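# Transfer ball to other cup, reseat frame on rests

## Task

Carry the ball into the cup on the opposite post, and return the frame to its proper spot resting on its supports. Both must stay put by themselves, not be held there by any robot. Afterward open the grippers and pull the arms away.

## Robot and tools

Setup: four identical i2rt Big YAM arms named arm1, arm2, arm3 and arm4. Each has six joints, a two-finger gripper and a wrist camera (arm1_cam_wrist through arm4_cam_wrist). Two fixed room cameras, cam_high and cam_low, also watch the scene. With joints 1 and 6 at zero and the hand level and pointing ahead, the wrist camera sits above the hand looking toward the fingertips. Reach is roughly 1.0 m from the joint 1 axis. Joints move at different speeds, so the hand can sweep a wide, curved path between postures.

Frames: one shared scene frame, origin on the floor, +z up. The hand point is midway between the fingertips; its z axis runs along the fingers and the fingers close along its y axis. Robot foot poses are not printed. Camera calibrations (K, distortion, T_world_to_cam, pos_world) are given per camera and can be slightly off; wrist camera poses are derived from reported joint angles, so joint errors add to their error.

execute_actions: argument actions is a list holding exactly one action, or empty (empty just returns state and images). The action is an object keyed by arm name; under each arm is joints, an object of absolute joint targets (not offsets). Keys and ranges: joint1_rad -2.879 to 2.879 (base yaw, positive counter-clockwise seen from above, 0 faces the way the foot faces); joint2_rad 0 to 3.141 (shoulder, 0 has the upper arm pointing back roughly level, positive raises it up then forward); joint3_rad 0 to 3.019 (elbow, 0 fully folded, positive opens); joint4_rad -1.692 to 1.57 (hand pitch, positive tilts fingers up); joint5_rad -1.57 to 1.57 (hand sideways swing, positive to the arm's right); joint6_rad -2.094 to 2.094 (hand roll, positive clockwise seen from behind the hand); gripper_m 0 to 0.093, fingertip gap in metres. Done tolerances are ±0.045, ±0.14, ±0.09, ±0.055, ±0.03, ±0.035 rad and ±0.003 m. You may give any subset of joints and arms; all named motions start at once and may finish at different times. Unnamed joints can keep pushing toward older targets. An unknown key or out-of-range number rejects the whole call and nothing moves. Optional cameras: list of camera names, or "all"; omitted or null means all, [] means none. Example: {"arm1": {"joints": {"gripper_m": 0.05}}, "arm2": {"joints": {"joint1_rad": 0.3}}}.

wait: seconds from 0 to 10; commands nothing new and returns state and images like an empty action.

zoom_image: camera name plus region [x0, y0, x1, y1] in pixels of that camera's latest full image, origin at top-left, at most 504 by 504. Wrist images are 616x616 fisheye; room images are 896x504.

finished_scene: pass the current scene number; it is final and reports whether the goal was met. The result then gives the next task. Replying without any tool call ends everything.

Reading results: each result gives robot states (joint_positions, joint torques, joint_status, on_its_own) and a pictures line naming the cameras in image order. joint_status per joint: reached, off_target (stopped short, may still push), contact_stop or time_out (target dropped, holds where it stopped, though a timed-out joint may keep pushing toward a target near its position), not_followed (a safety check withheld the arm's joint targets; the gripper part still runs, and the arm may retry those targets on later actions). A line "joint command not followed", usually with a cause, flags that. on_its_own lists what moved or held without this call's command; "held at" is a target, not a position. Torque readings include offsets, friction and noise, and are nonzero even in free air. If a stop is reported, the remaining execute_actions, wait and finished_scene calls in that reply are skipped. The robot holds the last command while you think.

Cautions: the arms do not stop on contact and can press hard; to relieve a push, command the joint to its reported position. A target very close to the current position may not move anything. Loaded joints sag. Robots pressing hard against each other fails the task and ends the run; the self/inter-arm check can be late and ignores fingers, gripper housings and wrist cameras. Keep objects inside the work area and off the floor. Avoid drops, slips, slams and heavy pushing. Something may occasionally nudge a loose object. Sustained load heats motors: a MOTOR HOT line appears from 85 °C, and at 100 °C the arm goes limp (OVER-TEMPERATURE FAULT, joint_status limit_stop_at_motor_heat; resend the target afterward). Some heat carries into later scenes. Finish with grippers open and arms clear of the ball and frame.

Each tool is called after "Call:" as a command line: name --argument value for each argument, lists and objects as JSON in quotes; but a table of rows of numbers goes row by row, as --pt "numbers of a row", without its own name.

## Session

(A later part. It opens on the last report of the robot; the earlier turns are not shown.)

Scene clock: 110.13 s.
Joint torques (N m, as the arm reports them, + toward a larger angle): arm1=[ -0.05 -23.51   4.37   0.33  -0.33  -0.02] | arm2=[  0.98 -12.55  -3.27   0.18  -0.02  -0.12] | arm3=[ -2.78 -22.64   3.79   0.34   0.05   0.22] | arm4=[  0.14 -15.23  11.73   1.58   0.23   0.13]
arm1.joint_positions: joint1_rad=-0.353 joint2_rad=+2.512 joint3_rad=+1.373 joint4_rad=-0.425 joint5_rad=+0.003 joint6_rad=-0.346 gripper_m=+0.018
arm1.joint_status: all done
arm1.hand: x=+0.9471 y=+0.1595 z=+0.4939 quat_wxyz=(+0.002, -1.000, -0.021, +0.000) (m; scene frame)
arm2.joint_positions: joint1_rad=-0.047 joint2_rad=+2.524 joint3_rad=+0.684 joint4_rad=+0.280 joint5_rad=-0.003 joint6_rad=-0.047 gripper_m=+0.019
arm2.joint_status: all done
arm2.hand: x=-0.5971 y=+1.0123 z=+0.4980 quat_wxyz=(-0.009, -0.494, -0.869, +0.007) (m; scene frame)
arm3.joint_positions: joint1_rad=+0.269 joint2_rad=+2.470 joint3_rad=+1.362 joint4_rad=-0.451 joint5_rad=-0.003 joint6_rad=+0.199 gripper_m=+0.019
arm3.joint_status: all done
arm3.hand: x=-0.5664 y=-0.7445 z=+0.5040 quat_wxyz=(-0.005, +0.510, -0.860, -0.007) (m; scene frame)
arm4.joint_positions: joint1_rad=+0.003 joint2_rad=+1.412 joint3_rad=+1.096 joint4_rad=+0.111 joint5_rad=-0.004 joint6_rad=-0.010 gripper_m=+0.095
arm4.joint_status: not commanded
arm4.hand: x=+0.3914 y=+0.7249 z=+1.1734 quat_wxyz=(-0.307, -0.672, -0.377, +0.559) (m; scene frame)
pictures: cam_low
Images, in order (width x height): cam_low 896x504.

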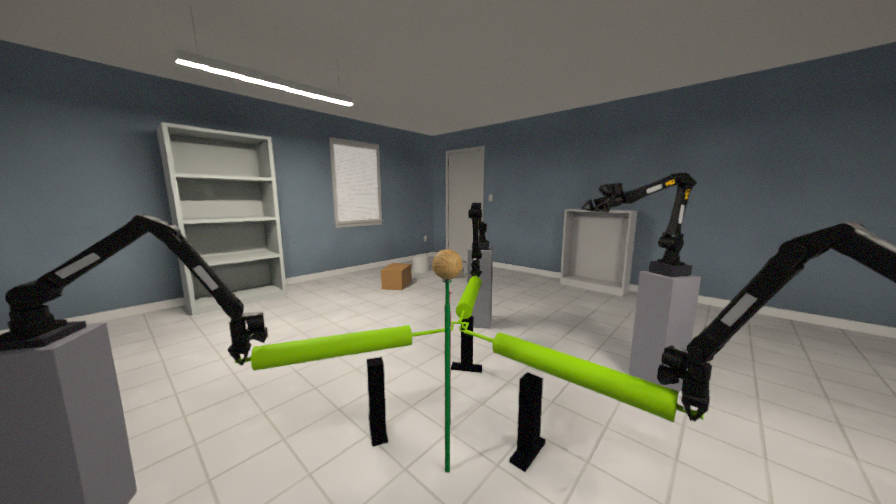

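Call:
execute_actions --actions '[{"arm1":{"joints":{"joint2_rad":2.39,"joint3_rad":1.345,"joint4_rad":-0.48}},"arm2":{"joints":{"joint2_rad":2.36,"joint3_rad":0.61,"joint4_rad":0.195}},"arm3":{"joints":{"joint2_rad":2.345,"joint3_rad":1.335,"joint4_rad":-0.51}}}]' --cameras '[]'

Call:
execute_actions --actions '[{"arm1":{"joints":{"joint2_rad":2.31,"joint3_rad":1.315,"joint4_rad":-0.53}},"arm2":{"joints":{"joint2_rad":2.23,"joint3_rad":0.565,"joint4_rad":0.115}},"arm3":{"joints":{"joint2_rad":2.268,"joint3_rad":1.31,"joint4_rad":-0.56}}}]' --cameras '[]'

Call:
execute_actions --actions '[{"arm1":{"joints":{"joint2_rad":2.16,"joint3_rad":1.285,"joint4_rad":-0.65}},"arm2":{"joints":{"joint2_rad":1.95,"joint3_rad":0.51,"joint4_rad":-0.1}},"arm3":{"joints":{"joint2_rad":2.125,"joint3_rad":1.295,"joint4_rad":-0.69}}}]' --cameras '[]'

Call:
execute_actions --actions '[{"arm1":{"joints":{"joint2_rad":2.025,"joint3_rad":1.295,"joint4_rad":-0.79}},"arm2":{"joints":{"joint2_rad":1.665,"joint3_rad":0.505,"joint4_rad":-0.375}},"arm3":{"joints":{"joint2_rad":1.995,"joint3_rad":1.315,"joint4_rad":-0.835}}}]' --cameras '[]'

Call:
execute_actions --actions '[{"arm1":{"joints":{"joint2_rad":1.905,"joint3_rad":1.335,"joint4_rad":-0.945}},"arm2":{"joints":{"joint2_rad":1.415,"joint3_rad":0.555,"joint4_rad":-0.67}},"arm3":{"joints":{"joint2_rad":1.885,"joint3_rad":1.36,"joint4_rad":-0.99}}}]' --cameras '[]'

Call:
execute_actions --actions '[{"arm1":{"joints":{"joint2_rad":1.85,"joint3_rad":1.37,"joint4_rad":-1.04}},"arm2":{"joints":{"joint2_rad":1.30,"joint3_rad":0.60,"joint4_rad":-0.83}},"arm3":{"joints":{"joint2_rad":1.83,"joint3_rad":1.40,"joint4_rad":-1.085}}}]'

Scene clock: 126.83 s.
Joint torques (N m, as the arm reports them, + toward a larger angle): arm1=[  0.19 -23.1    4.47   0.2   -0.32  -0.02] | arm2=[  1.11 -11.73  -2.77   0.09  -0.02  -0.12] | arm3=[ -2.54 -22.49   4.06   0.19   0.1    0.22] | arm4=[  0.19 -15.25  11.72   1.57   0.23   0.12]
arm1.joint_positions: joint1_rad=-0.353 joint2_rad=+2.430 joint3_rad=+1.335 joint4_rad=-0.471 joint5_rad=+0.002 joint6_rad=-0.346 gripper_m=+0.018
arm1.joint_status: all done
arm1.hand: x=+0.9469 y=+0.1594 z=+0.5293 quat_wxyz=(+0.002, -1.000, -0.021, -0.001) (m; scene frame)
arm2.joint_positions: joint1_rad=-0.047 joint2_rad=+2.390 joint3_rad=+0.619 joint4_rad=+0.208 joint5_rad=-0.003 joint6_rad=-0.047 gripper_m=+0.019
arm2.joint_status: all done
arm2.hand: x=-0.5971 y=+1.0128 z=+0.5370 quat_wxyz=(-0.008, -0.494, -0.869, +0.007) (m; scene frame)
arm3.joint_positions: joint1_rad=+0.269 joint2_rad=+2.387 joint3_rad=+1.329 joint4_rad=-0.502 joint5_rad=-0.004 joint6_rad=+0.199 gripper_m=+0.019
arm3.joint_status: all done
arm3.hand: x=-0.5667 y=-0.7446 z=+0.5401 quat_wxyz=(-0.003, +0.510, -0.860, -0.007) (m; scene frame)
arm4.joint_positions: joint1_rad=+0.003 joint2_rad=+1.412 joint3_rad=+1.096 joint4_rad=+0.111 joint5_rad=-0.004 joint6_rad=-0.010 gripper_m=+0.095
arm4.joint_status: not commanded
arm4.hand: x=+0.3914 y=+0.7249 z=+1.1734 quat_wxyz=(-0.307, -0.672, -0.377, +0.559) (m; scene frame)
pictures: none
No camera images: the call's "cameras" was empty. Leave "cameras" out to get every camera's image.

Scene clock: 127.67 s.
Joint torques (N m, as the arm reports them, + toward a larger angle): arm1=[  0.24 -22.76   4.83   0.18  -0.31  -0.02] | arm2=[  0.92 -11.35  -1.62   0.06  -0.03  -0.14] | arm3=[ -2.75 -22.12   4.33   0.14   0.1    0.22] | arm4=[  0.18 -15.25  11.73   1.59   0.23   0.13]
arm1.joint_positions: joint1_rad=-0.352 joint2_rad=+2.350 joint3_rad=+1.305 joint4_rad=-0.521 joint5_rad=+0.002 joint6_rad=-0.345 gripper_m=+0.018
arm1.joint_status: all done
arm1.hand: x=+0.9470 y=+0.1589 z=+0.5642 quat_wxyz=(+0.002, -1.000, -0.021, -0.002) (m; scene frame)
arm2.joint_positions: joint1_rad=-0.047 joint2_rad=+2.261 joint3_rad=+0.570 joint4_rad=+0.128 joint5_rad=-0.003 joint6_rad=-0.047 gripper_m=+0.019
arm2.joint_status: all done
arm2.hand: x=-0.5970 y=+1.0130 z=+0.5719 quat_wxyz=(-0.008, -0.494, -0.869, +0.007) (m; scene frame)
arm3.joint_positions: joint1_rad=+0.269 joint2_rad=+2.311 joint3_rad=+1.303 joint4_rad=-0.552 joint5_rad=-0.004 joint6_rad=+0.199 gripper_m=+0.019
arm3.joint_status: all done
arm3.hand: x=-0.5668 y=-0.7451 z=+0.5739 quat_wxyz=(-0.004, +0.510, -0.860, -0.007) (m; scene frame)
arm4.joint_positions: joint1_rad=+0.003 joint2_rad=+1.412 joint3_rad=+1.096 joint4_rad=+0.111 joint5_rad=-0.004 joint6_rad=-0.010 gripper_m=+0.095
arm4.joint_status: not commanded
arm4.hand: x=+0.3914 y=+0.7249 z=+1.1734 quat_wxyz=(-0.307, -0.672, -0.377, +0.559) (m; scene frame)
pictures: none
No camera images: the call's "cameras" was empty. Leave "cameras" out to get every camera's image.

Scene clock: 128.60 s.
Joint torques (N m, as the arm reports them, + toward a larger angle): arm1=[  0.3  -21.05   6.06   0.48  -0.28   0.  ] | arm2=[  0.77 -10.43   1.4    0.02  -0.02  -0.13] | arm3=[ -2.61 -20.48   5.54   0.52  -0.01   0.22] | arm4=[  0.17 -15.23  11.72   1.58   0.23   0.12]
arm1.joint_positions: joint1_rad=-0.354 joint2_rad=+2.187 joint3_rad=+1.269 joint4_rad=-0.650 joint5_rad=+0.001 joint6_rad=-0.347 gripper_m=+0.018
arm1.joint_status: all done
arm1.hand: x=+0.9470 y=+0.1597 z=+0.6392 quat_wxyz=(+0.001, -1.000, -0.021, -0.002) (m; scene frame)
arm2.joint_positions: joint1_rad=-0.047 joint2_rad=+1.981 joint3_rad=+0.503 joint4_rad=-0.086 joint5_rad=-0.003 joint6_rad=-0.047 gripper_m=+0.019
arm2.joint_status: all done
arm2.hand: x=-0.5967 y=+1.0132 z=+0.6422 quat_wxyz=(-0.008, -0.494, -0.869, +0.006) (m; scene frame)
arm3.joint_positions: joint1_rad=+0.269 joint2_rad=+2.155 joint3_rad=+1.281 joint4_rad=-0.690 joint5_rad=-0.002 joint6_rad=+0.199 gripper_m=+0.019
arm3.joint_status: all done
arm3.hand: x=-0.5661 y=-0.7450 z=+0.6488 quat_wxyz=(-0.003, +0.510, -0.860, -0.005) (m; scene frame)
arm4.joint_positions: joint1_rad=+0.003 joint2_rad=+1.412 joint3_rad=+1.096 joint4_rad=+0.111 joint5_rad=-0.004 joint6_rad=-0.010 gripper_m=+0.095
arm4.joint_status: not commanded
arm4.hand: x=+0.3914 y=+0.7249 z=+1.1734 quat_wxyz=(-0.307, -0.672, -0.377, +0.559) (m; scene frame)
pictures: none
No camera images: the call's "cameras" was empty. Leave "cameras" out to get every camera's image.

Scene clock: 129.63 s.
Joint torques (N m, as the arm reports them, + toward a larger angle): arm1=[ -0.16 -20.49   7.6    0.52  -0.12  -0.06] | arm2=[ 0.87 -9.09  4.18 -0.05 -0.13 -0.13] | arm3=[ -2.6  -19.46   7.5    0.12  -0.05   0.23] | arm4=[  0.17 -15.23  11.73   1.59   0.23   0.12]
arm1.joint_positions: joint1_rad=-0.348 joint2_rad=+2.050 joint3_rad=+1.269 joint4_rad=-0.792 joint5_rad=-0.002 joint6_rad=-0.342 gripper_m=+0.018
arm1.joint_status: all done
arm1.hand: x=+0.9469 y=+0.1557 z=+0.7082 quat_wxyz=(-0.002, -1.000, -0.021, -0.004) (m; scene frame)
arm2.joint_positions: joint1_rad=-0.047 joint2_rad=+1.694 joint3_rad=+0.493 joint4_rad=-0.362 joint5_rad=+0.000 joint6_rad=-0.047 gripper_m=+0.019
arm2.joint_status: all done
arm2.hand: x=-0.5954 y=+1.0107 z=+0.7139 quat_wxyz=(-0.008, -0.494, -0.869, +0.008) (m; scene frame)
arm3.joint_positions: joint1_rad=+0.269 joint2_rad=+2.021 joint3_rad=+1.282 joint4_rad=-0.827 joint5_rad=+0.000 joint6_rad=+0.199 gripper_m=+0.019
arm3.joint_status: all done
arm3.hand: x=-0.5669 y=-0.7483 z=+0.7174 quat_wxyz=(-0.003, +0.510, -0.860, -0.004) (m; scene frame)
arm4.joint_positions: joint1_rad=+0.003 joint2_rad=+1.412 joint3_rad=+1.096 joint4_rad=+0.111 joint5_rad=-0.004 joint6_rad=-0.010 gripper_m=+0.095
arm4.joint_status: not commanded
arm4.hand: x=+0.3914 y=+0.7249 z=+1.1734 quat_wxyz=(-0.307, -0.672, -0.377, +0.559) (m; scene frame)
pictures: none
No camera images: the call's "cameras" was empty. Leave "cameras" out to get every camera's image.

Scene clock: 130.63 s.
Joint torques (N m, as the arm reports them, + toward a larger angle): arm1=[ -0.27 -19.21   9.62   0.07  -0.13  -0.07] | arm2=[ 0.83 -7.6   8.13 -0.33 -0.11 -0.12] | arm3=[ -2.69 -18.82   8.67  -0.22  -0.11   0.22] | arm4=[  0.17 -15.22  11.73   1.58   0.23   0.13]
arm1.joint_positions: joint1_rad=-0.346 joint2_rad=+1.925 joint3_rad=+1.292 joint4_rad=-0.933 joint5_rad=-0.002 joint6_rad=-0.341 gripper_m=+0.018
arm1.joint_status: all done
arm1.hand: x=+0.9474 y=+0.1545 z=+0.7785 quat_wxyz=(+0.000, -1.000, -0.021, -0.001) (m; scene frame)
arm2.joint_positions: joint1_rad=-0.047 joint2_rad=+1.433 joint3_rad=+0.525 joint4_rad=-0.645 joint5_rad=+0.000 joint6_rad=-0.047 gripper_m=+0.019
arm2.joint_status: all done
arm2.hand: x=-0.5951 y=+1.0108 z=+0.7860 quat_wxyz=(-0.012, -0.494, -0.869, +0.011) (m; scene frame)
arm3.joint_positions: joint1_rad=+0.268 joint2_rad=+1.909 joint3_rad=+1.319 joint4_rad=-0.974 joint5_rad=+0.001 joint6_rad=+0.199 gripper_m=+0.019
arm3.joint_status: all done
arm3.hand: x=-0.5664 y=-0.7496 z=+0.7853 quat_wxyz=(-0.004, +0.509, -0.861, -0.004) (m; scene frame)
arm4.joint_positions: joint1_rad=+0.003 joint2_rad=+1.412 joint3_rad=+1.096 joint4_rad=+0.111 joint5_rad=-0.004 joint6_rad=-0.010 gripper_m=+0.095
arm4.joint_status: not commanded
arm4.hand: x=+0.3914 y=+0.7249 z=+1.1734 quat_wxyz=(-0.307, -0.672, -0.377, +0.559) (m; scene frame)
pictures: none
No camera images: the call's "cameras" was empty. Leave "cameras" out to get every camera's image.

Scene clock: 131.43 s.
Joint torques (N m, as the arm reports them, + toward a larger angle): arm1=[ -0.28 -20.23   9.95  -0.41  -0.12  -0.07] | arm2=[ 0.79 -7.04  9.53 -0.46 -0.12 -0.1 ] | arm3=[ -2.47 -19.68   9.1   -0.8    0.     0.22] | arm4=[  0.2  -15.24  11.73   1.57   0.24   0.12]
arm1.joint_positions: joint1_rad=-0.346 joint2_rad=+1.885 joint3_rad=+1.326 joint4_rad=-1.016 joint5_rad=-0.002 joint6_rad=-0.341 gripper_m=+0.018
arm1.joint_status: all done
arm1.hand: x=+0.9470 y=+0.1545 z=+0.8092 quat_wxyz=(-0.002, -1.000, -0.021, -0.005) (m; scene frame)
arm2.joint_positions: joint1_rad=-0.047 joint2_rad=+1.321 joint3_rad=+0.565 joint4_rad=-0.799 joint5_rad=+0.000 joint6_rad=-0.047 gripper_m=+0.019
arm2.joint_status: all done
arm2.hand: x=-0.5955 y=+1.0120 z=+0.8244 quat_wxyz=(-0.012, -0.494, -0.869, +0.010) (m; scene frame)
arm3.joint_positions: joint1_rad=+0.268 joint2_rad=+1.870 joint3_rad=+1.356 joint4_rad=-1.058 joint5_rad=-0.002 joint6_rad=+0.199 gripper_m=+0.019
arm3.joint_status: all done
arm3.hand: x=-0.5669 y=-0.7493 z=+0.8173 quat_wxyz=(+0.000, +0.509, -0.861, -0.002) (m; scene frame)
arm4.joint_positions: joint1_rad=+0.003 joint2_rad=+1.412 joint3_rad=+1.096 joint4_rad=+0.111 joint5_rad=-0.004 joint6_rad=-0.010 gripper_m=+0.095
arm4.joint_status: not commanded
arm4.hand: x=+0.3914 y=+0.7249 z=+1.1734 quat_wxyz=(-0.307, -0.672, -0.377, +0.559) (m; scene frame)
pictures: arm1_cam_wrist, arm2_cam_wrist, arm3_cam_wrist, arm4_cam_wrist, cam_high, cam_low
camera_calibration (this result's frames):
arm1_cam_wrist: T_world_to_cam=[[-0.0469078, 0.998575, 0.0254595, -0.135529], [0.801227, 0.0223924, 0.597942, -1.24078], [0.59652, 0.048447, -0.801135, 0.197002], [0, 0, 0, 1]] pos_world=[0.870269, 0.153576, 0.903187]
arm2_cam_wrist: T_world_to_cam=[[-0.860429, -0.509413, 0.0126782, -0.00699587], [-0.411824, 0.709818, 0.571454, -1.43449], [-0.300105, 0.486474, -0.820536, 0.126275], [0, 0, 0, 1]] pos_world=[-0.558883, 0.953236, 0.923449]
arm3_cam_wrist: T_world_to_cam=[[0.873888, -0.486106, 0.00449714, 0.125085], [-0.39743, -0.709084, 0.582451, -1.22453], [-0.279944, -0.510784, -0.812854, 0.244029], [0, 0, 0, 1]] pos_world=[-0.527663, -0.682847, 0.911028]
arm4_cam_wrist: T_world_to_cam=[[-0.84943, 0.527694, -0.00274446, -0.0439162], [0.381434, 0.610385, -0.694218, 0.232016], [-0.36466, -0.590736, -0.71976, 1.5364], [0, 0, 0, 1]] pos_world=[0.434459, 0.789161, 1.26679]
Images, in order (width x height): arm1_cam_wrist 616x616, arm2_cam_wrist 616x616, arm3_cam_wrist 616x616, arm4_cam_wrist 616x616, cam_high 896x504, cam_low 896x504.

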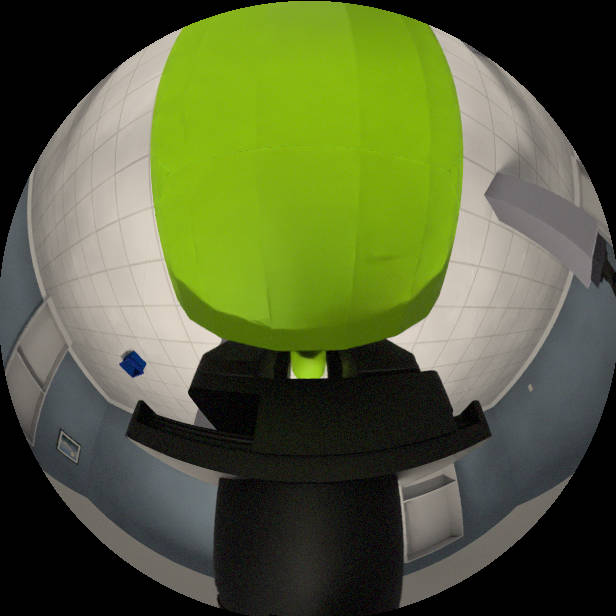

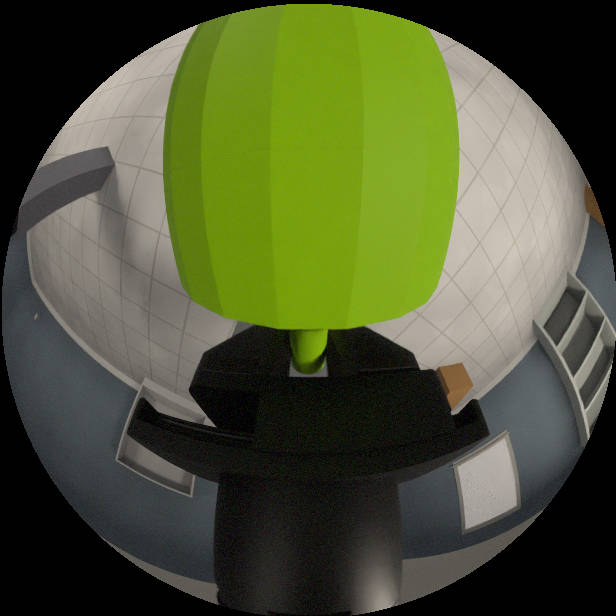

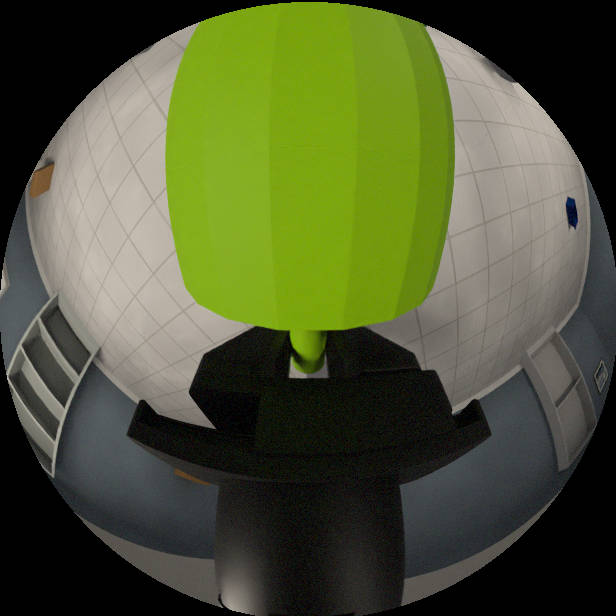

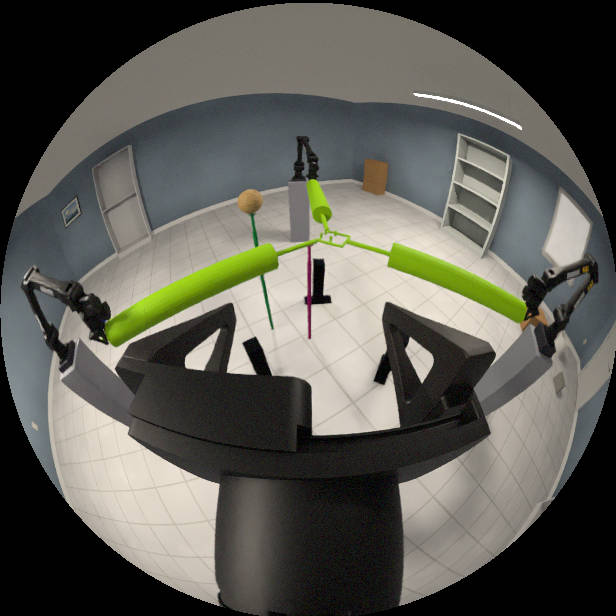

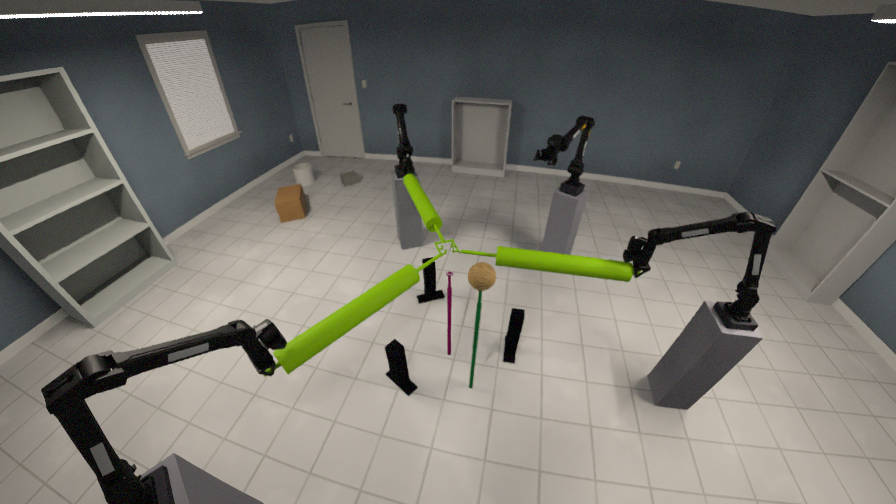

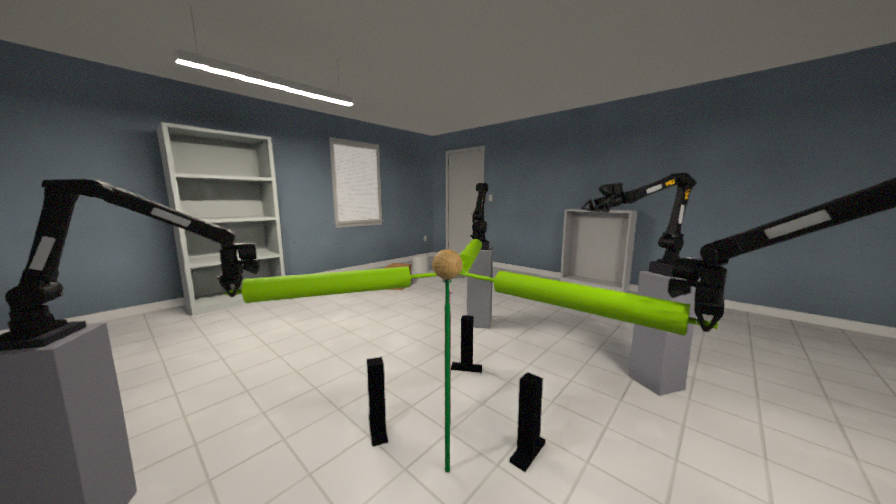

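Call:
execute_actions --actions '[{"arm1":{"joints":{"joint1_rad":-0.25,"joint2_rad":1.735,"joint3_rad":1.15,"joint4_rad":-0.925,"joint6_rad":-0.24}},"arm2":{"joints":{"joint1_rad":-0.024,"joint2_rad":1.55,"joint3_rad":0.81,"joint4_rad":-0.8,"joint6_rad":-0.03}},"arm3":{"joints":{"joint1_rad":0.14,"joint2_rad":1.755,"joint3_rad":1.245,"joint4_rad":-1.0,"joint6_rad":0.08}}}]' --cameras '[]'

Call:
execute_actions --actions '[{"arm1":{"joints":{"joint1_rad":-0.122,"joint2_rad":1.62,"joint3_rad":0.99,"joint4_rad":-0.88,"joint6_rad":-0.115}},"arm2":{"joints":{"joint1_rad":-0.006,"joint2_rad":1.717,"joint3_rad":1.03,"joint4_rad":-0.855,"joint6_rad":-0.01}},"arm3":{"joints":{"joint1_rad":-0.005,"joint2_rad":1.68,"joint3_rad":1.135,"joint4_rad":-0.97,"joint6_rad":-0.065}}}]' --cameras '[]'

Call:
execute_actions --actions '[{"arm1":{"joints":{"joint1_rad":0.037,"joint2_rad":1.52,"joint3_rad":0.865,"joint4_rad":-0.855,"joint6_rad":0.045}},"arm2":{"joints":{"joint1_rad":0.009,"joint2_rad":1.875,"joint3_rad":1.27,"joint4_rad":-0.935,"joint6_rad":0.0}},"arm3":{"joints":{"joint1_rad":-0.17,"joint2_rad":1.63,"joint3_rad":1.065,"joint4_rad":-0.95,"joint6_rad":-0.23}}}]' --cameras '[]'

Call:
execute_actions --actions '[{"arm1":{"joints":{"joint1_rad":0.235,"joint2_rad":1.445,"joint3_rad":0.78,"joint4_rad":-0.845,"joint6_rad":0.24}},"arm2":{"joints":{"joint1_rad":0.017,"joint2_rad":2.04,"joint3_rad":1.545,"joint4_rad":-1.045,"joint6_rad":0.01}},"arm3":{"joints":{"joint1_rad":-0.35,"joint2_rad":1.60,"joint3_rad":1.03,"joint4_rad":-0.945,"joint6_rad":-0.41}},"arm4":{"joints":{"joint1_rad":0.15,"joint2_rad":1.9,"joint3_rad":1.8,"joint4_rad":-0.1}}}]' --cameras '["cam_low","cam_high","arm4_cam_wrist"]'

Call:
zoom_image --camera "cam_low" --region '[400, 245, 500, 325]'

Call:
zoom_image --camera "cam_high" --region '[430, 250, 530, 330]'

Call:
zoom_image --camera "arm4_cam_wrist" --region '[230, 170, 390, 300]'

Scene clock: 165.40 s.
Joint torques (N m, as the arm reports them, + toward a larger angle): arm1=[ -0.05 -17.85   7.55   1.06  -0.37  -0.01] | arm2=[ 1.76 -8.88  9.38  0.36  0.    0.05] | arm3=[ -1.95 -18.52   7.92   1.08  -0.01   0.2 ] | arm4=[  0.17 -15.24  11.73   1.58   0.23   0.12]
arm1.joint_positions: joint1_rad=-0.250 joint2_rad=+1.769 joint3_rad=+1.134 joint4_rad=-0.941 joint5_rad=+0.004 joint6_rad=-0.246 gripper_m=+0.018
arm1.joint_status: all done
arm1.hand: x=+0.9906 y=+0.0951 z=+0.8043 quat_wxyz=(+0.001, -1.000, -0.022, -0.006) (m; scene frame)
arm2.joint_positions: joint1_rad=-0.037 joint2_rad=+1.554 joint3_rad=+0.774 joint4_rad=-0.799 joint5_rad=-0.003 joint6_rad=-0.036 gripper_m=+0.019
arm2.joint_status: all done
arm2.hand: x=-0.5556 y=+0.9457 z=+0.8149 quat_wxyz=(-0.002, -0.495, -0.869, +0.002) (m; scene frame)
arm3.joint_positions: joint1_rad=+0.138 joint2_rad=+1.798 joint3_rad=+1.216 joint4_rad=-1.013 joint5_rad=-0.002 joint6_rad=+0.072 gripper_m=+0.019
arm3.joint_status: all done
arm3.hand: x=-0.5212 y=-0.8143 z=+0.8066 quat_wxyz=(+0.009, +0.508, -0.861, +0.004) (m; scene frame)
arm4.joint_positions: joint1_rad=+0.003 joint2_rad=+1.412 joint3_rad=+1.096 joint4_rad=+0.111 joint5_rad=-0.004 joint6_rad=-0.010 gripper_m=+0.095
arm4.joint_status: not commanded
arm4.hand: x=+0.3914 y=+0.7249 z=+1.1734 quat_wxyz=(-0.307, -0.672, -0.377, +0.559) (m; scene frame)
pictures: none
No camera images: the call's "cameras" was empty. Leave "cameras" out to get every camera's image.

Scene clock: 166.33 s.
Joint torques (N m, as the arm reports them, + toward a larger angle): arm1=[ -0.08 -15.67   7.79   0.81  -0.36  -0.05] | arm2=[  1.2  -11.7   10.35  -0.29   0.01   0.01] | arm3=[ -2.04 -17.38   7.89   0.69  -0.03   0.23] | arm4=[  0.15 -15.21  11.73   1.58   0.23   0.12]
arm1.joint_positions: joint1_rad=-0.121 joint2_rad=+1.654 joint3_rad=+0.967 joint4_rad=-0.889 joint5_rad=+0.004 joint6_rad=-0.117 gripper_m=+0.018
arm1.joint_status: all done
arm1.hand: x=+1.0362 y=+0.0313 z=+0.8030 quat_wxyz=(+0.001, -1.000, -0.022, -0.006) (m; scene frame)
arm2.joint_positions: joint1_rad=-0.017 joint2_rad=+1.724 joint3_rad=+0.987 joint4_rad=-0.831 joint5_rad=-0.003 joint6_rad=-0.012 gripper_m=+0.019
arm2.joint_status: all done
arm2.hand: x=-0.5111 y=+0.8823 z=+0.8116 quat_wxyz=(-0.007, -0.496, -0.868, +0.005) (m; scene frame)
arm3.joint_positions: joint1_rad=-0.008 joint2_rad=+1.726 joint3_rad=+1.103 joint4_rad=-0.976 joint5_rad=-0.002 joint6_rad=-0.073 gripper_m=+0.019
arm3.joint_status: all done
arm3.hand: x=-0.4783 y=-0.8784 z=+0.8036 quat_wxyz=(+0.011, +0.508, -0.861, +0.003) (m; scene frame)
arm4.joint_positions: joint1_rad=+0.003 joint2_rad=+1.412 joint3_rad=+1.096 joint4_rad=+0.111 joint5_rad=-0.004 joint6_rad=-0.010 gripper_m=+0.095
arm4.joint_status: not commanded
arm4.hand: x=+0.3914 y=+0.7249 z=+1.1734 quat_wxyz=(-0.307, -0.672, -0.377, +0.559) (m; scene frame)
pictures: none
No camera images: the call's "cameras" was empty. Leave "cameras" out to get every camera's image.

Scene clock: 167.23 s.
Joint torques (N m, as the arm reports them, + toward a larger angle): arm1=[  0.03 -13.53   8.06   0.66  -0.38  -0.01] | arm2=[  1.2  -14.57  11.28  -0.45  -0.03  -0.03] | arm3=[ -2.24 -16.51   7.68   0.75  -0.08   0.19] | arm4=[  0.19 -15.25  11.73   1.58   0.24   0.12]
arm1.joint_positions: joint1_rad=+0.036 joint2_rad=+1.553 joint3_rad=+0.837 joint4_rad=-0.861 joint5_rad=+0.004 joint6_rad=+0.039 gripper_m=+0.018
arm1.joint_status: all done
arm1.hand: x=+1.0815 y=-0.0298 z=+0.8029 quat_wxyz=(+0.002, -1.000, -0.023, -0.006) (m; scene frame)
arm2.joint_positions: joint1_rad=+0.001 joint2_rad=+1.884 joint3_rad=+1.222 joint4_rad=-0.907 joint5_rad=-0.003 joint6_rad=+0.004 gripper_m=+0.019
arm2.joint_status: all done
arm2.hand: x=-0.4664 y=+0.8217 z=+0.8103 quat_wxyz=(-0.006, -0.496, -0.868, +0.005) (m; scene frame)
arm3.joint_positions: joint1_rad=-0.169 joint2_rad=+1.676 joint3_rad=+1.036 joint4_rad=-0.956 joint5_rad=-0.001 joint6_rad=-0.234 gripper_m=+0.019
arm3.joint_status: all done
arm3.hand: x=-0.4355 y=-0.9392 z=+0.8036 quat_wxyz=(+0.011, +0.508, -0.862, +0.001) (m; scene frame)
arm4.joint_positions: joint1_rad=+0.003 joint2_rad=+1.412 joint3_rad=+1.096 joint4_rad=+0.111 joint5_rad=-0.004 joint6_rad=-0.010 gripper_m=+0.095
arm4.joint_status: not commanded
arm4.hand: x=+0.3914 y=+0.7249 z=+1.1734 quat_wxyz=(-0.307, -0.672, -0.377, +0.559) (m; scene frame)
pictures: none
No camera images: the call's "cameras" was empty. Leave "cameras" out to get every camera's image.

Scene clock: 168.77 s.
Joint torques (N m, as the arm reports them, + toward a larger angle): arm1=[  0.1  -12.28   8.08   0.64  -0.4   -0.03] | arm2=[  1.04 -16.82  12.08  -0.54  -0.13  -0.03] | arm3=[ -2.49 -16.08   7.65   0.63  -0.16   0.15] | arm4=[  0.33 -23.04  17.21   1.54   0.13   0.12]
arm1.joint_positions: joint1_rad=+0.234 joint2_rad=+1.478 joint3_rad=+0.751 joint4_rad=-0.849 joint5_rad=+0.006 joint6_rad=+0.235 gripper_m=+0.018
arm1.joint_status: all done
arm1.hand: x=+1.1244 y=-0.0928 z=+0.8034 quat_wxyz=(+0.003, -1.000, -0.023, -0.005) (m; scene frame)
arm2.joint_positions: joint1_rad=+0.010 joint2_rad=+2.049 joint3_rad=+1.493 joint4_rad=-1.013 joint5_rad=+0.000 joint6_rad=+0.012 gripper_m=+0.019
arm2.joint_status: all done
arm2.hand: x=-0.4233 y=+0.7588 z=+0.8095 quat_wxyz=(-0.005, -0.495, -0.869, +0.006) (m; scene frame)
arm3.joint_positions: joint1_rad=-0.345 joint2_rad=+1.647 joint3_rad=+1.001 joint4_rad=-0.949 joint5_rad=+0.001 joint6_rad=-0.409 gripper_m=+0.019
arm3.joint_status: all done
arm3.hand: x=-0.3938 y=-1.0022 z=+0.8046 quat_wxyz=(+0.011, +0.507, -0.862, +0.000) (m; scene frame)
arm4.joint_positions: joint1_rad=+0.154 joint2_rad=+1.900 joint3_rad=+1.738 joint4_rad=-0.086 joint5_rad=-0.001 joint6_rad=-0.009 gripper_m=+0.095
arm4.joint_status: all done
arm4.hand: x=+0.3989 y=+0.5056 z=+1.1760 quat_wxyz=(-0.338, -0.653, -0.433, +0.521) (m; scene frame)
pictures: arm4_cam_wrist, cam_high, cam_low
camera_calibration (this result's frames):
arm4_cam_wrist: T_world_to_cam=[[-0.917873, 0.396873, -0.000584691, 0.169057], [0.29725, 0.686492, -0.663605, 0.32387], [-0.262965, -0.609279, -0.748083, 1.41358], [0, 0, 0, 1]] pos_world=[0.430624, 0.571835, 1.27249]
Images, in order (width x height): arm4_cam_wrist 616x616, cam_high 896x504, cam_low 896x504.

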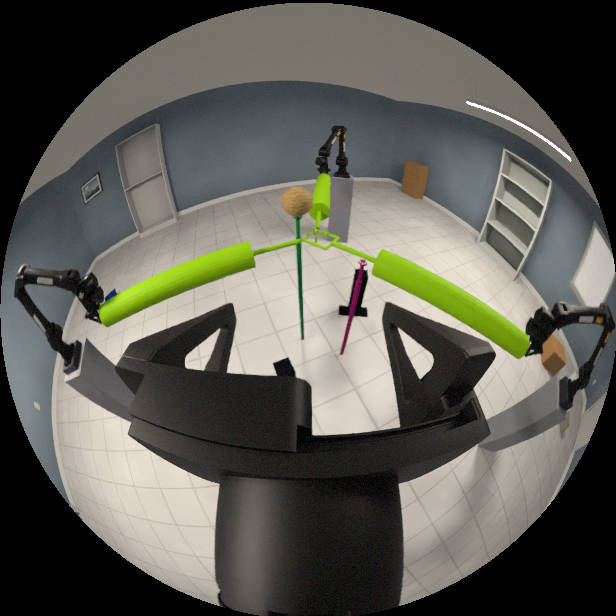

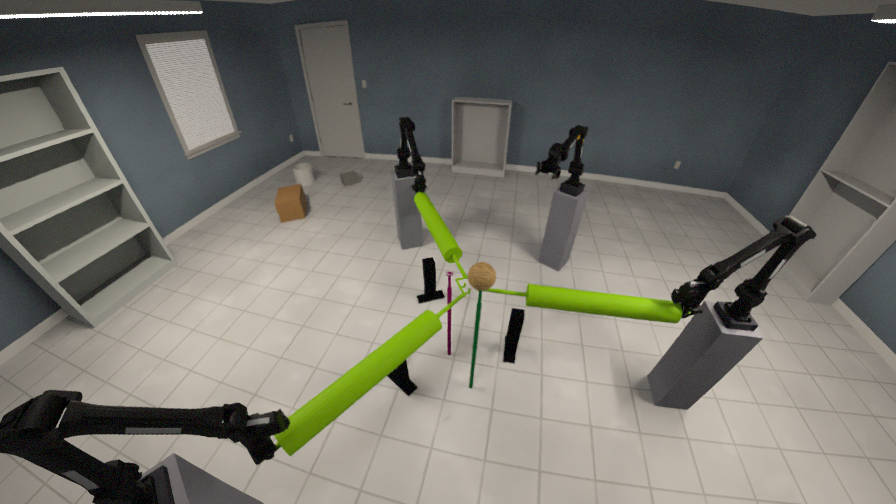

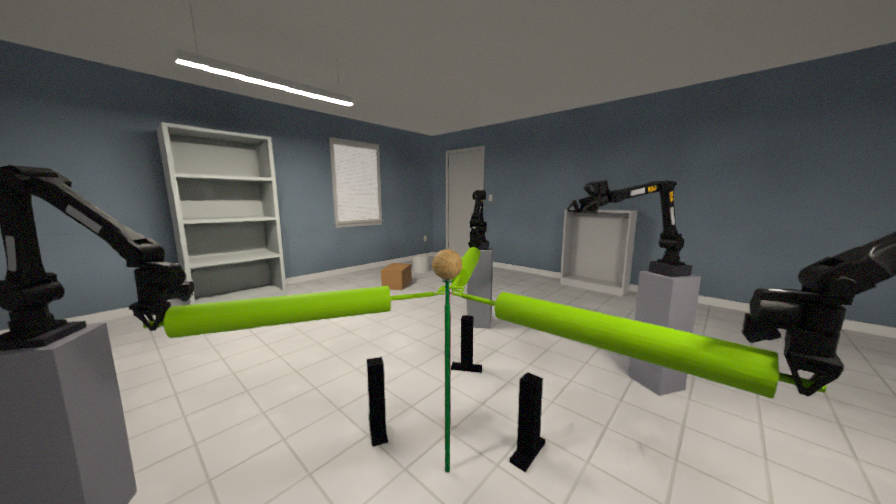

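Region (400, 245, 500, 325) of cam_low's 896x504 image, scaled by 5.040, with more detail than that image has; it fills the top 403 rows of this view, and the rest is white.

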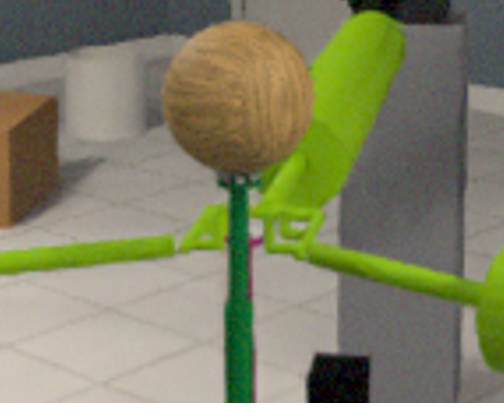

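Region (430, 250, 530, 330) of cam_high's 896x504 image, scaled by 5.040, with more detail than that image has; it fills the top 403 rows of this view, and the rest is white.

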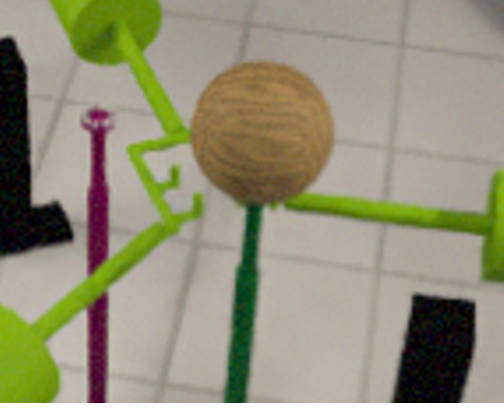

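Region (230, 170, 390, 300) of arm4_cam_wrist's 616x616 image, scaled by 3.150, with more detail than that image has; it fills the top 410 rows of this view, and the rest is white.

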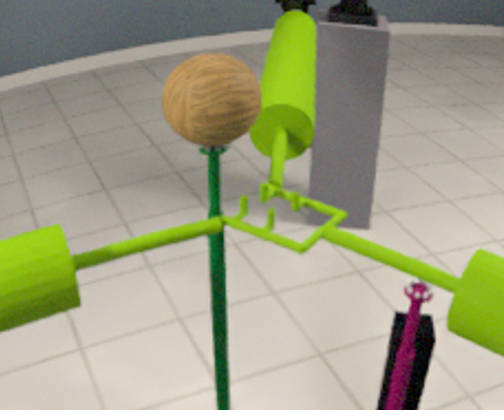

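Call:
execute_actions --actions '[{"arm1":{"joints":{"joint1_rad":0.34,"joint2_rad":1.42,"joint3_rad":0.762,"joint6_rad":0.345}},"arm2":{"joints":{"joint1_rad":0.024,"joint2_rad":2.115,"joint3_rad":1.70,"joint4_rad":-1.115}},"arm3":{"joints":{"joint1_rad":-0.435,"joint2_rad":1.585,"joint3_rad":1.045,"joint6_rad":-0.5}}}]' --cameras '[]'

Call:
execute_actions --actions '[{"arm1":{"joints":{"joint1_rad":0.446,"joint2_rad":1.41,"joint3_rad":0.755,"joint6_rad":0.45}},"arm2":{"joints":{"joint2_rad":2.2,"joint3_rad":1.858,"joint4_rad":-1.185}},"arm3":{"joints":{"joint1_rad":-0.515,"joint6_rad":-0.58}}}]' --cameras '["cam_low","cam_high","arm4_cam_wrist"]'

Call:
zoom_image --camera "cam_low" --region '[420, 265, 480, 315]'

Call:
zoom_image --camera "cam_high" --region '[450, 270, 510, 320]'

Call:
zoom_image --camera "arm4_cam_wrist" --region '[265, 195, 335, 255]'

Scene clock: 179.20 s.
Joint torques (N m, as the arm reports them, + toward a larger angle): arm1=[  0.28 -12.22   8.3    0.73  -0.47  -0.02] | arm2=[  1.05 -17.64  13.12  -0.36  -0.12  -0.03] | arm3=[ -2.51 -16.48   8.62   0.97  -0.24   0.12] | arm4=[  0.08 -23.39  17.16   1.48   0.13   0.12]
arm1.joint_positions: joint1_rad=+0.337 joint2_rad=+1.458 joint3_rad=+0.730 joint4_rad=-0.852 joint5_rad=+0.007 joint6_rad=+0.340 gripper_m=+0.018
arm1.joint_status: all done
arm1.hand: x=+1.1439 y=-0.1224 z=+0.8040 quat_wxyz=(+0.005, -1.000, -0.023, -0.006) (m; scene frame)
arm2.joint_positions: joint1_rad=+0.011 joint2_rad=+2.119 joint3_rad=+1.640 joint4_rad=-1.090 joint5_rad=+0.000 joint6_rad=+0.014 gripper_m=+0.019
arm2.joint_status: all done
arm2.hand: x=-0.4044 y=+0.7291 z=+0.8187 quat_wxyz=(-0.005, -0.495, -0.869, +0.006) (m; scene frame)
arm3.joint_positions: joint1_rad=-0.429 joint2_rad=+1.639 joint3_rad=+1.001 joint4_rad=-0.958 joint5_rad=+0.002 joint6_rad=-0.494 gripper_m=+0.019
arm3.joint_status: all done
arm3.hand: x=-0.3746 y=-1.0317 z=+0.8077 quat_wxyz=(+0.011, +0.508, -0.861, -0.001) (m; scene frame)
arm4.joint_positions: joint1_rad=+0.154 joint2_rad=+1.900 joint3_rad=+1.738 joint4_rad=-0.086 joint5_rad=-0.001 joint6_rad=-0.009 gripper_m=+0.095
arm4.joint_status: not commanded
arm4.hand: x=+0.3989 y=+0.5056 z=+1.1760 quat_wxyz=(-0.338, -0.653, -0.433, +0.521) (m; scene frame)
pictures: none
No camera images: the call's "cameras" was empty. Leave "cameras" out to get every camera's image.

Scene clock: 180.03 s.
Joint torques (N m, as the arm reports them, + toward a larger angle): arm1=[  0.12 -12.25   8.35   0.76  -0.42  -0.05] | arm2=[  1.18 -18.81  13.67  -0.42  -0.13  -0.05] | arm3=[ -2.51 -16.57   8.61   1.1   -0.37   0.11] | arm4=[  0.09 -23.39  17.17   1.47   0.13   0.12]
arm1.joint_positions: joint1_rad=+0.445 joint2_rad=+1.449 joint3_rad=+0.722 joint4_rad=-0.854 joint5_rad=+0.006 joint6_rad=+0.447 gripper_m=+0.018
arm1.joint_status: all done
arm1.hand: x=+1.1618 y=-0.1530 z=+0.8046 quat_wxyz=(+0.005, -1.000, -0.023, -0.006) (m; scene frame)
arm2.joint_positions: joint1_rad=+0.011 joint2_rad=+2.207 joint3_rad=+1.795 joint4_rad=-1.158 joint5_rad=+0.000 joint6_rad=+0.014 gripper_m=+0.019
arm2.joint_status: all done
arm2.hand: x=-0.3862 y=+0.6993 z=+0.8186 quat_wxyz=(-0.004, -0.496, -0.868, +0.006) (m; scene frame)
arm3.joint_positions: joint1_rad=-0.510 joint2_rad=+1.639 joint3_rad=+1.001 joint4_rad=-0.960 joint5_rad=+0.005 joint6_rad=-0.575 gripper_m=+0.019
arm3.joint_status: all done
arm3.hand: x=-0.3579 y=-1.0614 z=+0.8076 quat_wxyz=(+0.012, +0.508, -0.861, +0.000) (m; scene frame)
arm4.joint_positions: joint1_rad=+0.154 joint2_rad=+1.900 joint3_rad=+1.738 joint4_rad=-0.086 joint5_rad=-0.001 joint6_rad=-0.009 gripper_m=+0.095
arm4.joint_status: not commanded
arm4.hand: x=+0.3989 y=+0.5056 z=+1.1760 quat_wxyz=(-0.338, -0.653, -0.433, +0.521) (m; scene frame)
pictures: arm4_cam_wrist, cam_high, cam_low
camera_calibration (this result's frames):
arm4_cam_wrist: T_world_to_cam=[[-0.917873, 0.396873, -0.000584691, 0.169057], [0.29725, 0.686492, -0.663605, 0.32387], [-0.262965, -0.609279, -0.748083, 1.41358], [0, 0, 0, 1]] pos_world=[0.430624, 0.571835, 1.27249]
Images, in order (width x height): arm4_cam_wrist 616x616, cam_high 896x504, cam_low 896x504.

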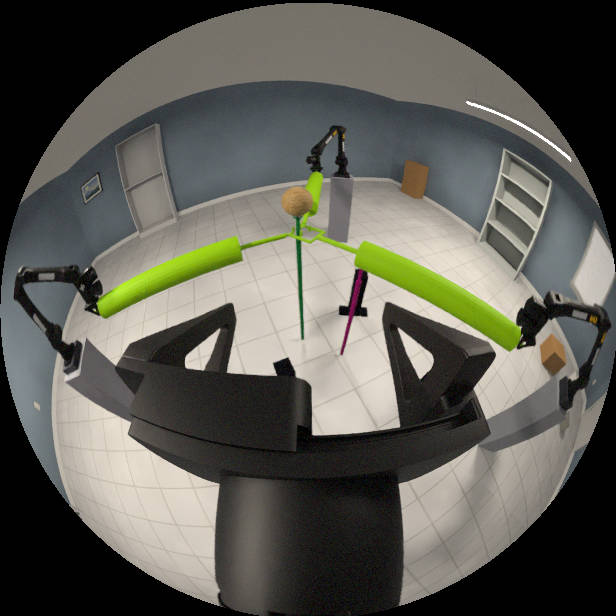

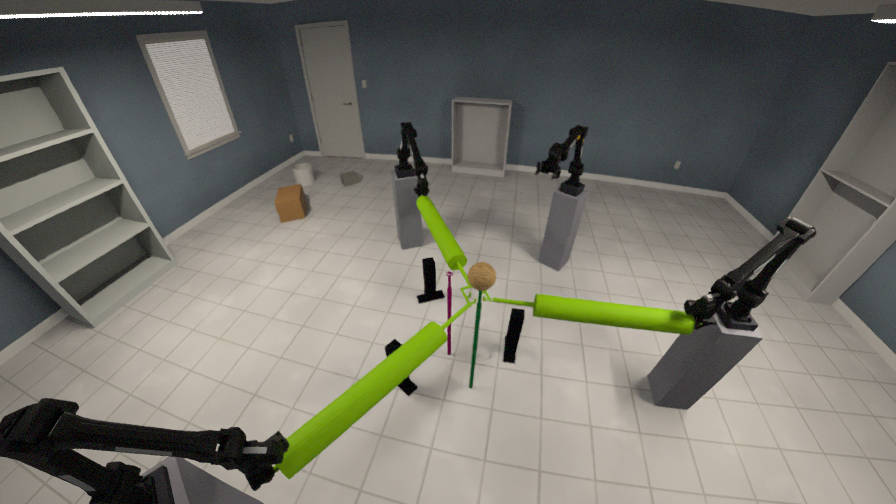

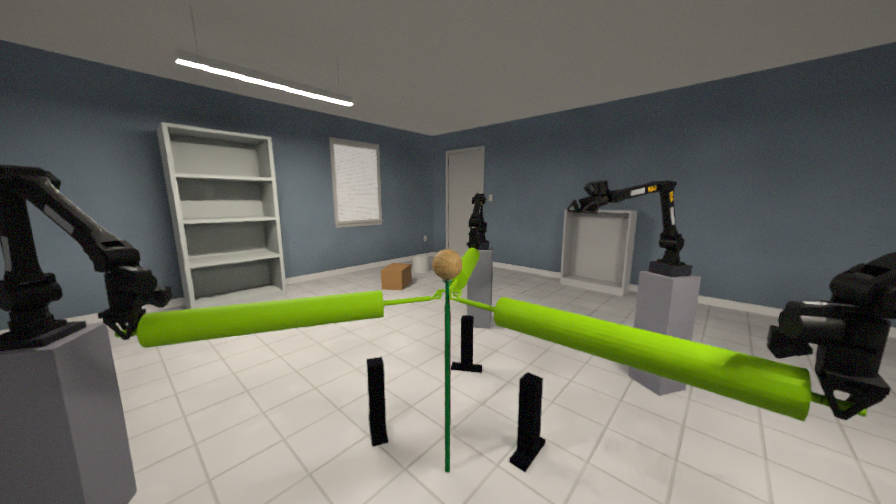

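Region (420, 265, 480, 315) of cam_low's 896x504 image, scaled by 8.400, with more detail than that image has.

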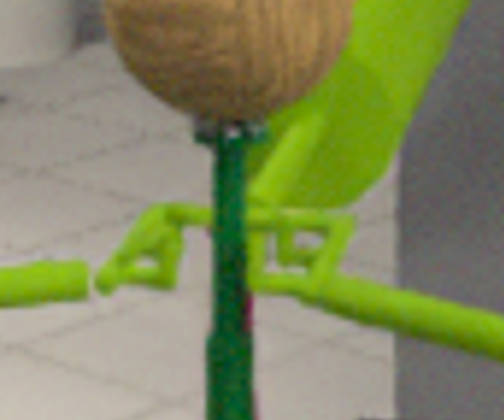

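Region (450, 270, 510, 320) of cam_high's 896x504 image, scaled by 8.400, with more detail than that image has.

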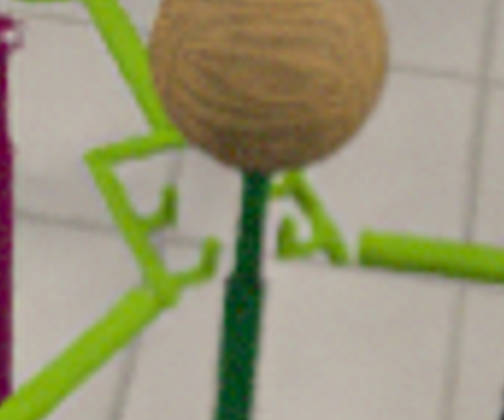

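Region (265, 195, 335, 255) of arm4_cam_wrist's 616x616 image, scaled by 7.200, with more detail than that image has; it fills the top 432 rows of this view, and the rest is white.

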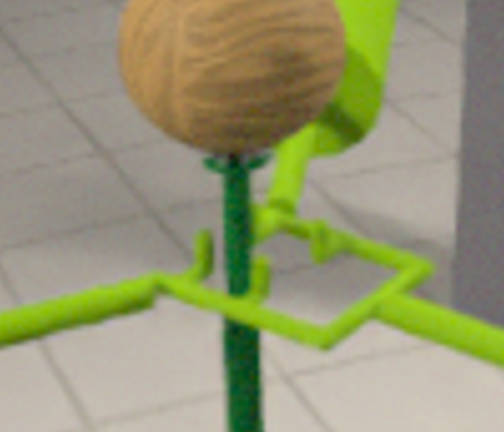

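Call:
execute_actions --actions '[{"arm1":{"joints":{"joint1_rad":0.484,"joint2_rad":1.33,"joint3_rad":0.79,"joint4_rad":-0.965,"joint6_rad":0.49}},"arm2":{"joints":{"joint1_rad":0.038,"joint2_rad":2.205,"joint3_rad":1.94,"joint4_rad":-1.26}},"arm3":{"joints":{"joint1_rad":-0.545,"joint2_rad":1.54,"joint3_rad":1.095,"joint4_rad":-1.04,"joint6_rad":-0.61}}}]' --cameras '["cam_low","cam_high","arm4_cam_wrist"]'

Call:
zoom_image --camera "cam_low" --region '[420, 265, 480, 315]'

Call:
zoom_image --camera "cam_high" --region '[450, 270, 510, 320]'

Call:
zoom_image --camera "arm4_cam_wrist" --region '[265, 195, 335, 255]'

Scene clock: 194.70 s.
Joint torques (N m, as the arm reports them, + toward a larger angle): arm1=[ 0.21 -9.87 10.24 -0.01 -0.2  -0.03] | arm2=[  1.43 -19.    13.84  -0.3   -0.13  -0.12] | arm3=[ -2.9  -14.8    9.8    0.05  -0.48   0.08] | arm4=[  0.13 -23.44  17.17   1.48   0.13   0.11]
arm1.joint_positions: joint1_rad=+0.481 joint2_rad=+1.350 joint3_rad=+0.739 joint4_rad=-0.951 joint5_rad=+0.001 joint6_rad=+0.486 gripper_m=+0.018
arm1.joint_status: all done
arm1.hand: x=+1.1730 y=-0.1611 z=+0.8395 quat_wxyz=(-0.002, -1.000, -0.022, +0.001) (m; scene frame)
arm2.joint_positions: joint1_rad=+0.021 joint2_rad=+2.213 joint3_rad=+1.878 joint4_rad=-1.237 joint5_rad=+0.000 joint6_rad=+0.023 gripper_m=+0.019
arm2.joint_status: all done
arm2.hand: x=-0.3748 y=+0.6929 z=+0.8442 quat_wxyz=(-0.003, -0.495, -0.869, +0.005) (m; scene frame)
arm3.joint_positions: joint1_rad=-0.535 joint2_rad=+1.576 joint3_rad=+1.038 joint4_rad=-1.030 joint5_rad=+0.008 joint6_rad=-0.600 gripper_m=+0.019
arm3.joint_status: all done
arm3.hand: x=-0.3485 y=-1.0689 z=+0.8445 quat_wxyz=(-0.002, +0.508, -0.862, +0.002) (m; scene frame)
arm4.joint_positions: joint1_rad=+0.154 joint2_rad=+1.900 joint3_rad=+1.738 joint4_rad=-0.086 joint5_rad=-0.001 joint6_rad=-0.009 gripper_m=+0.095
arm4.joint_status: not commanded
arm4.hand: x=+0.3989 y=+0.5056 z=+1.1760 quat_wxyz=(-0.338, -0.653, -0.433, +0.521) (m; scene frame)
pictures: arm4_cam_wrist, cam_high, cam_low
camera_calibration (this result's frames):
arm4_cam_wrist: T_world_to_cam=[[-0.917873, 0.396873, -0.000584691, 0.169057], [0.29725, 0.686492, -0.663605, 0.32387], [-0.262965, -0.609279, -0.748083, 1.41358], [0, 0, 0, 1]] pos_world=[0.430624, 0.571835, 1.27249]
Images, in order (width x height): arm4_cam_wrist 616x616, cam_high 896x504, cam_low 896x504.

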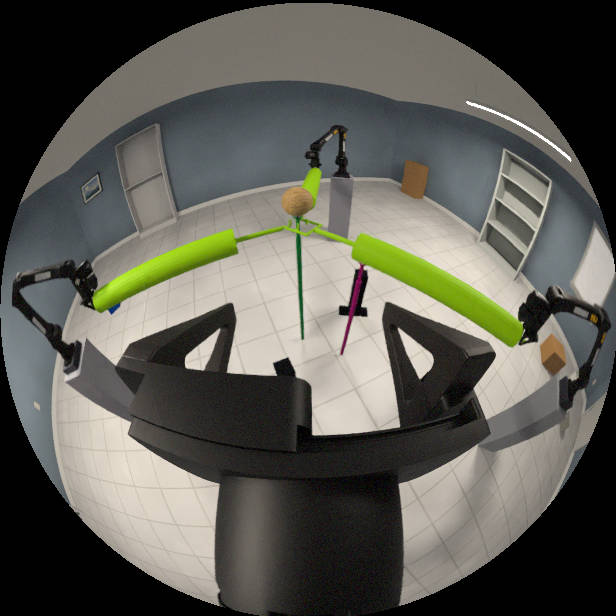

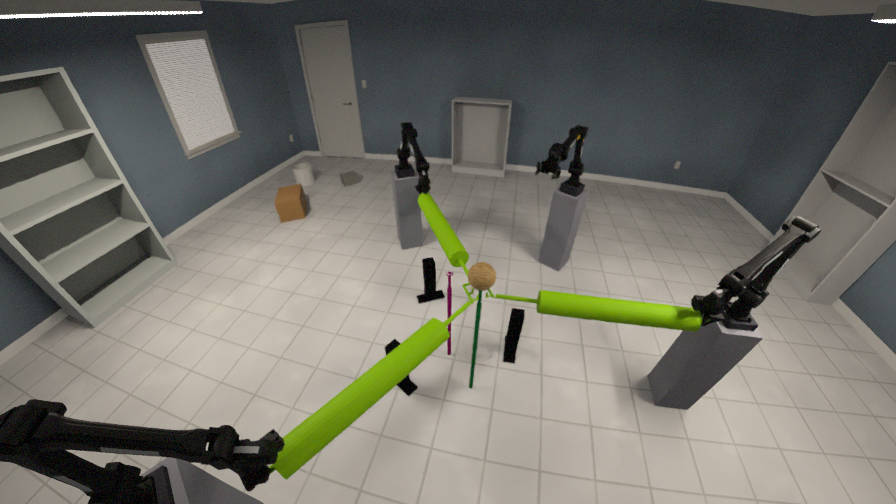

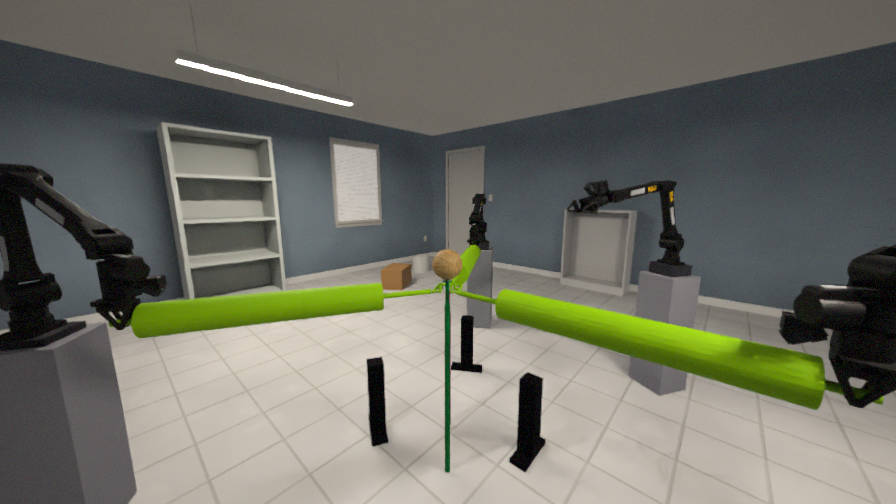

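Region (420, 265, 480, 315) of cam_low's 896x504 image, scaled by 8.400, with more detail than that image has.

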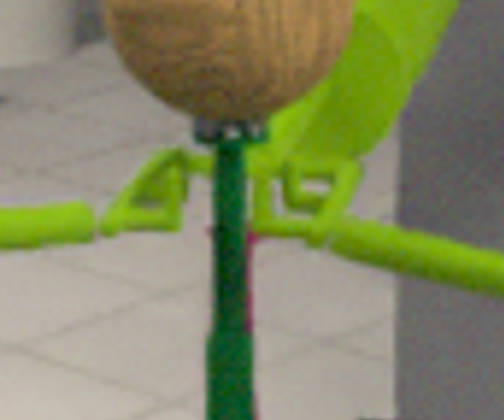

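Region (450, 270, 510, 320) of cam_high's 896x504 image, scaled by 8.400, with more detail than that image has.

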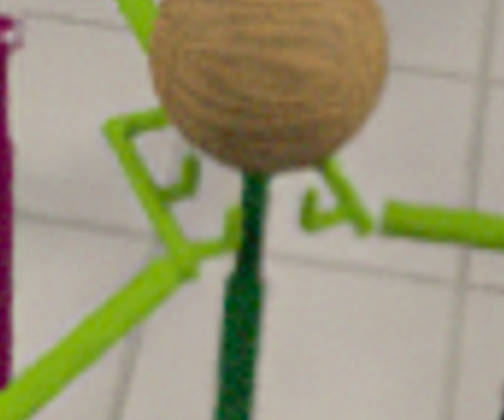

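Region (265, 195, 335, 255) of arm4_cam_wrist's 616x616 image, scaled by 7.200, with more detail than that image has; it fills the top 432 rows of this view, and the rest is white.

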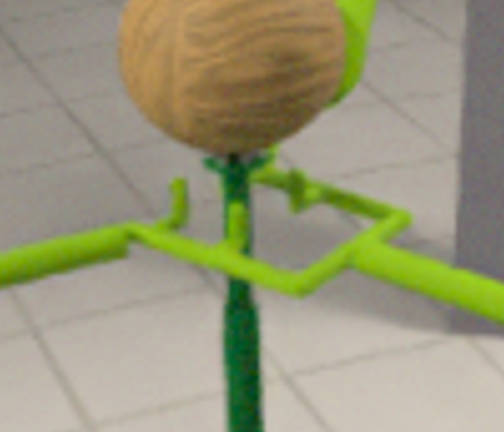

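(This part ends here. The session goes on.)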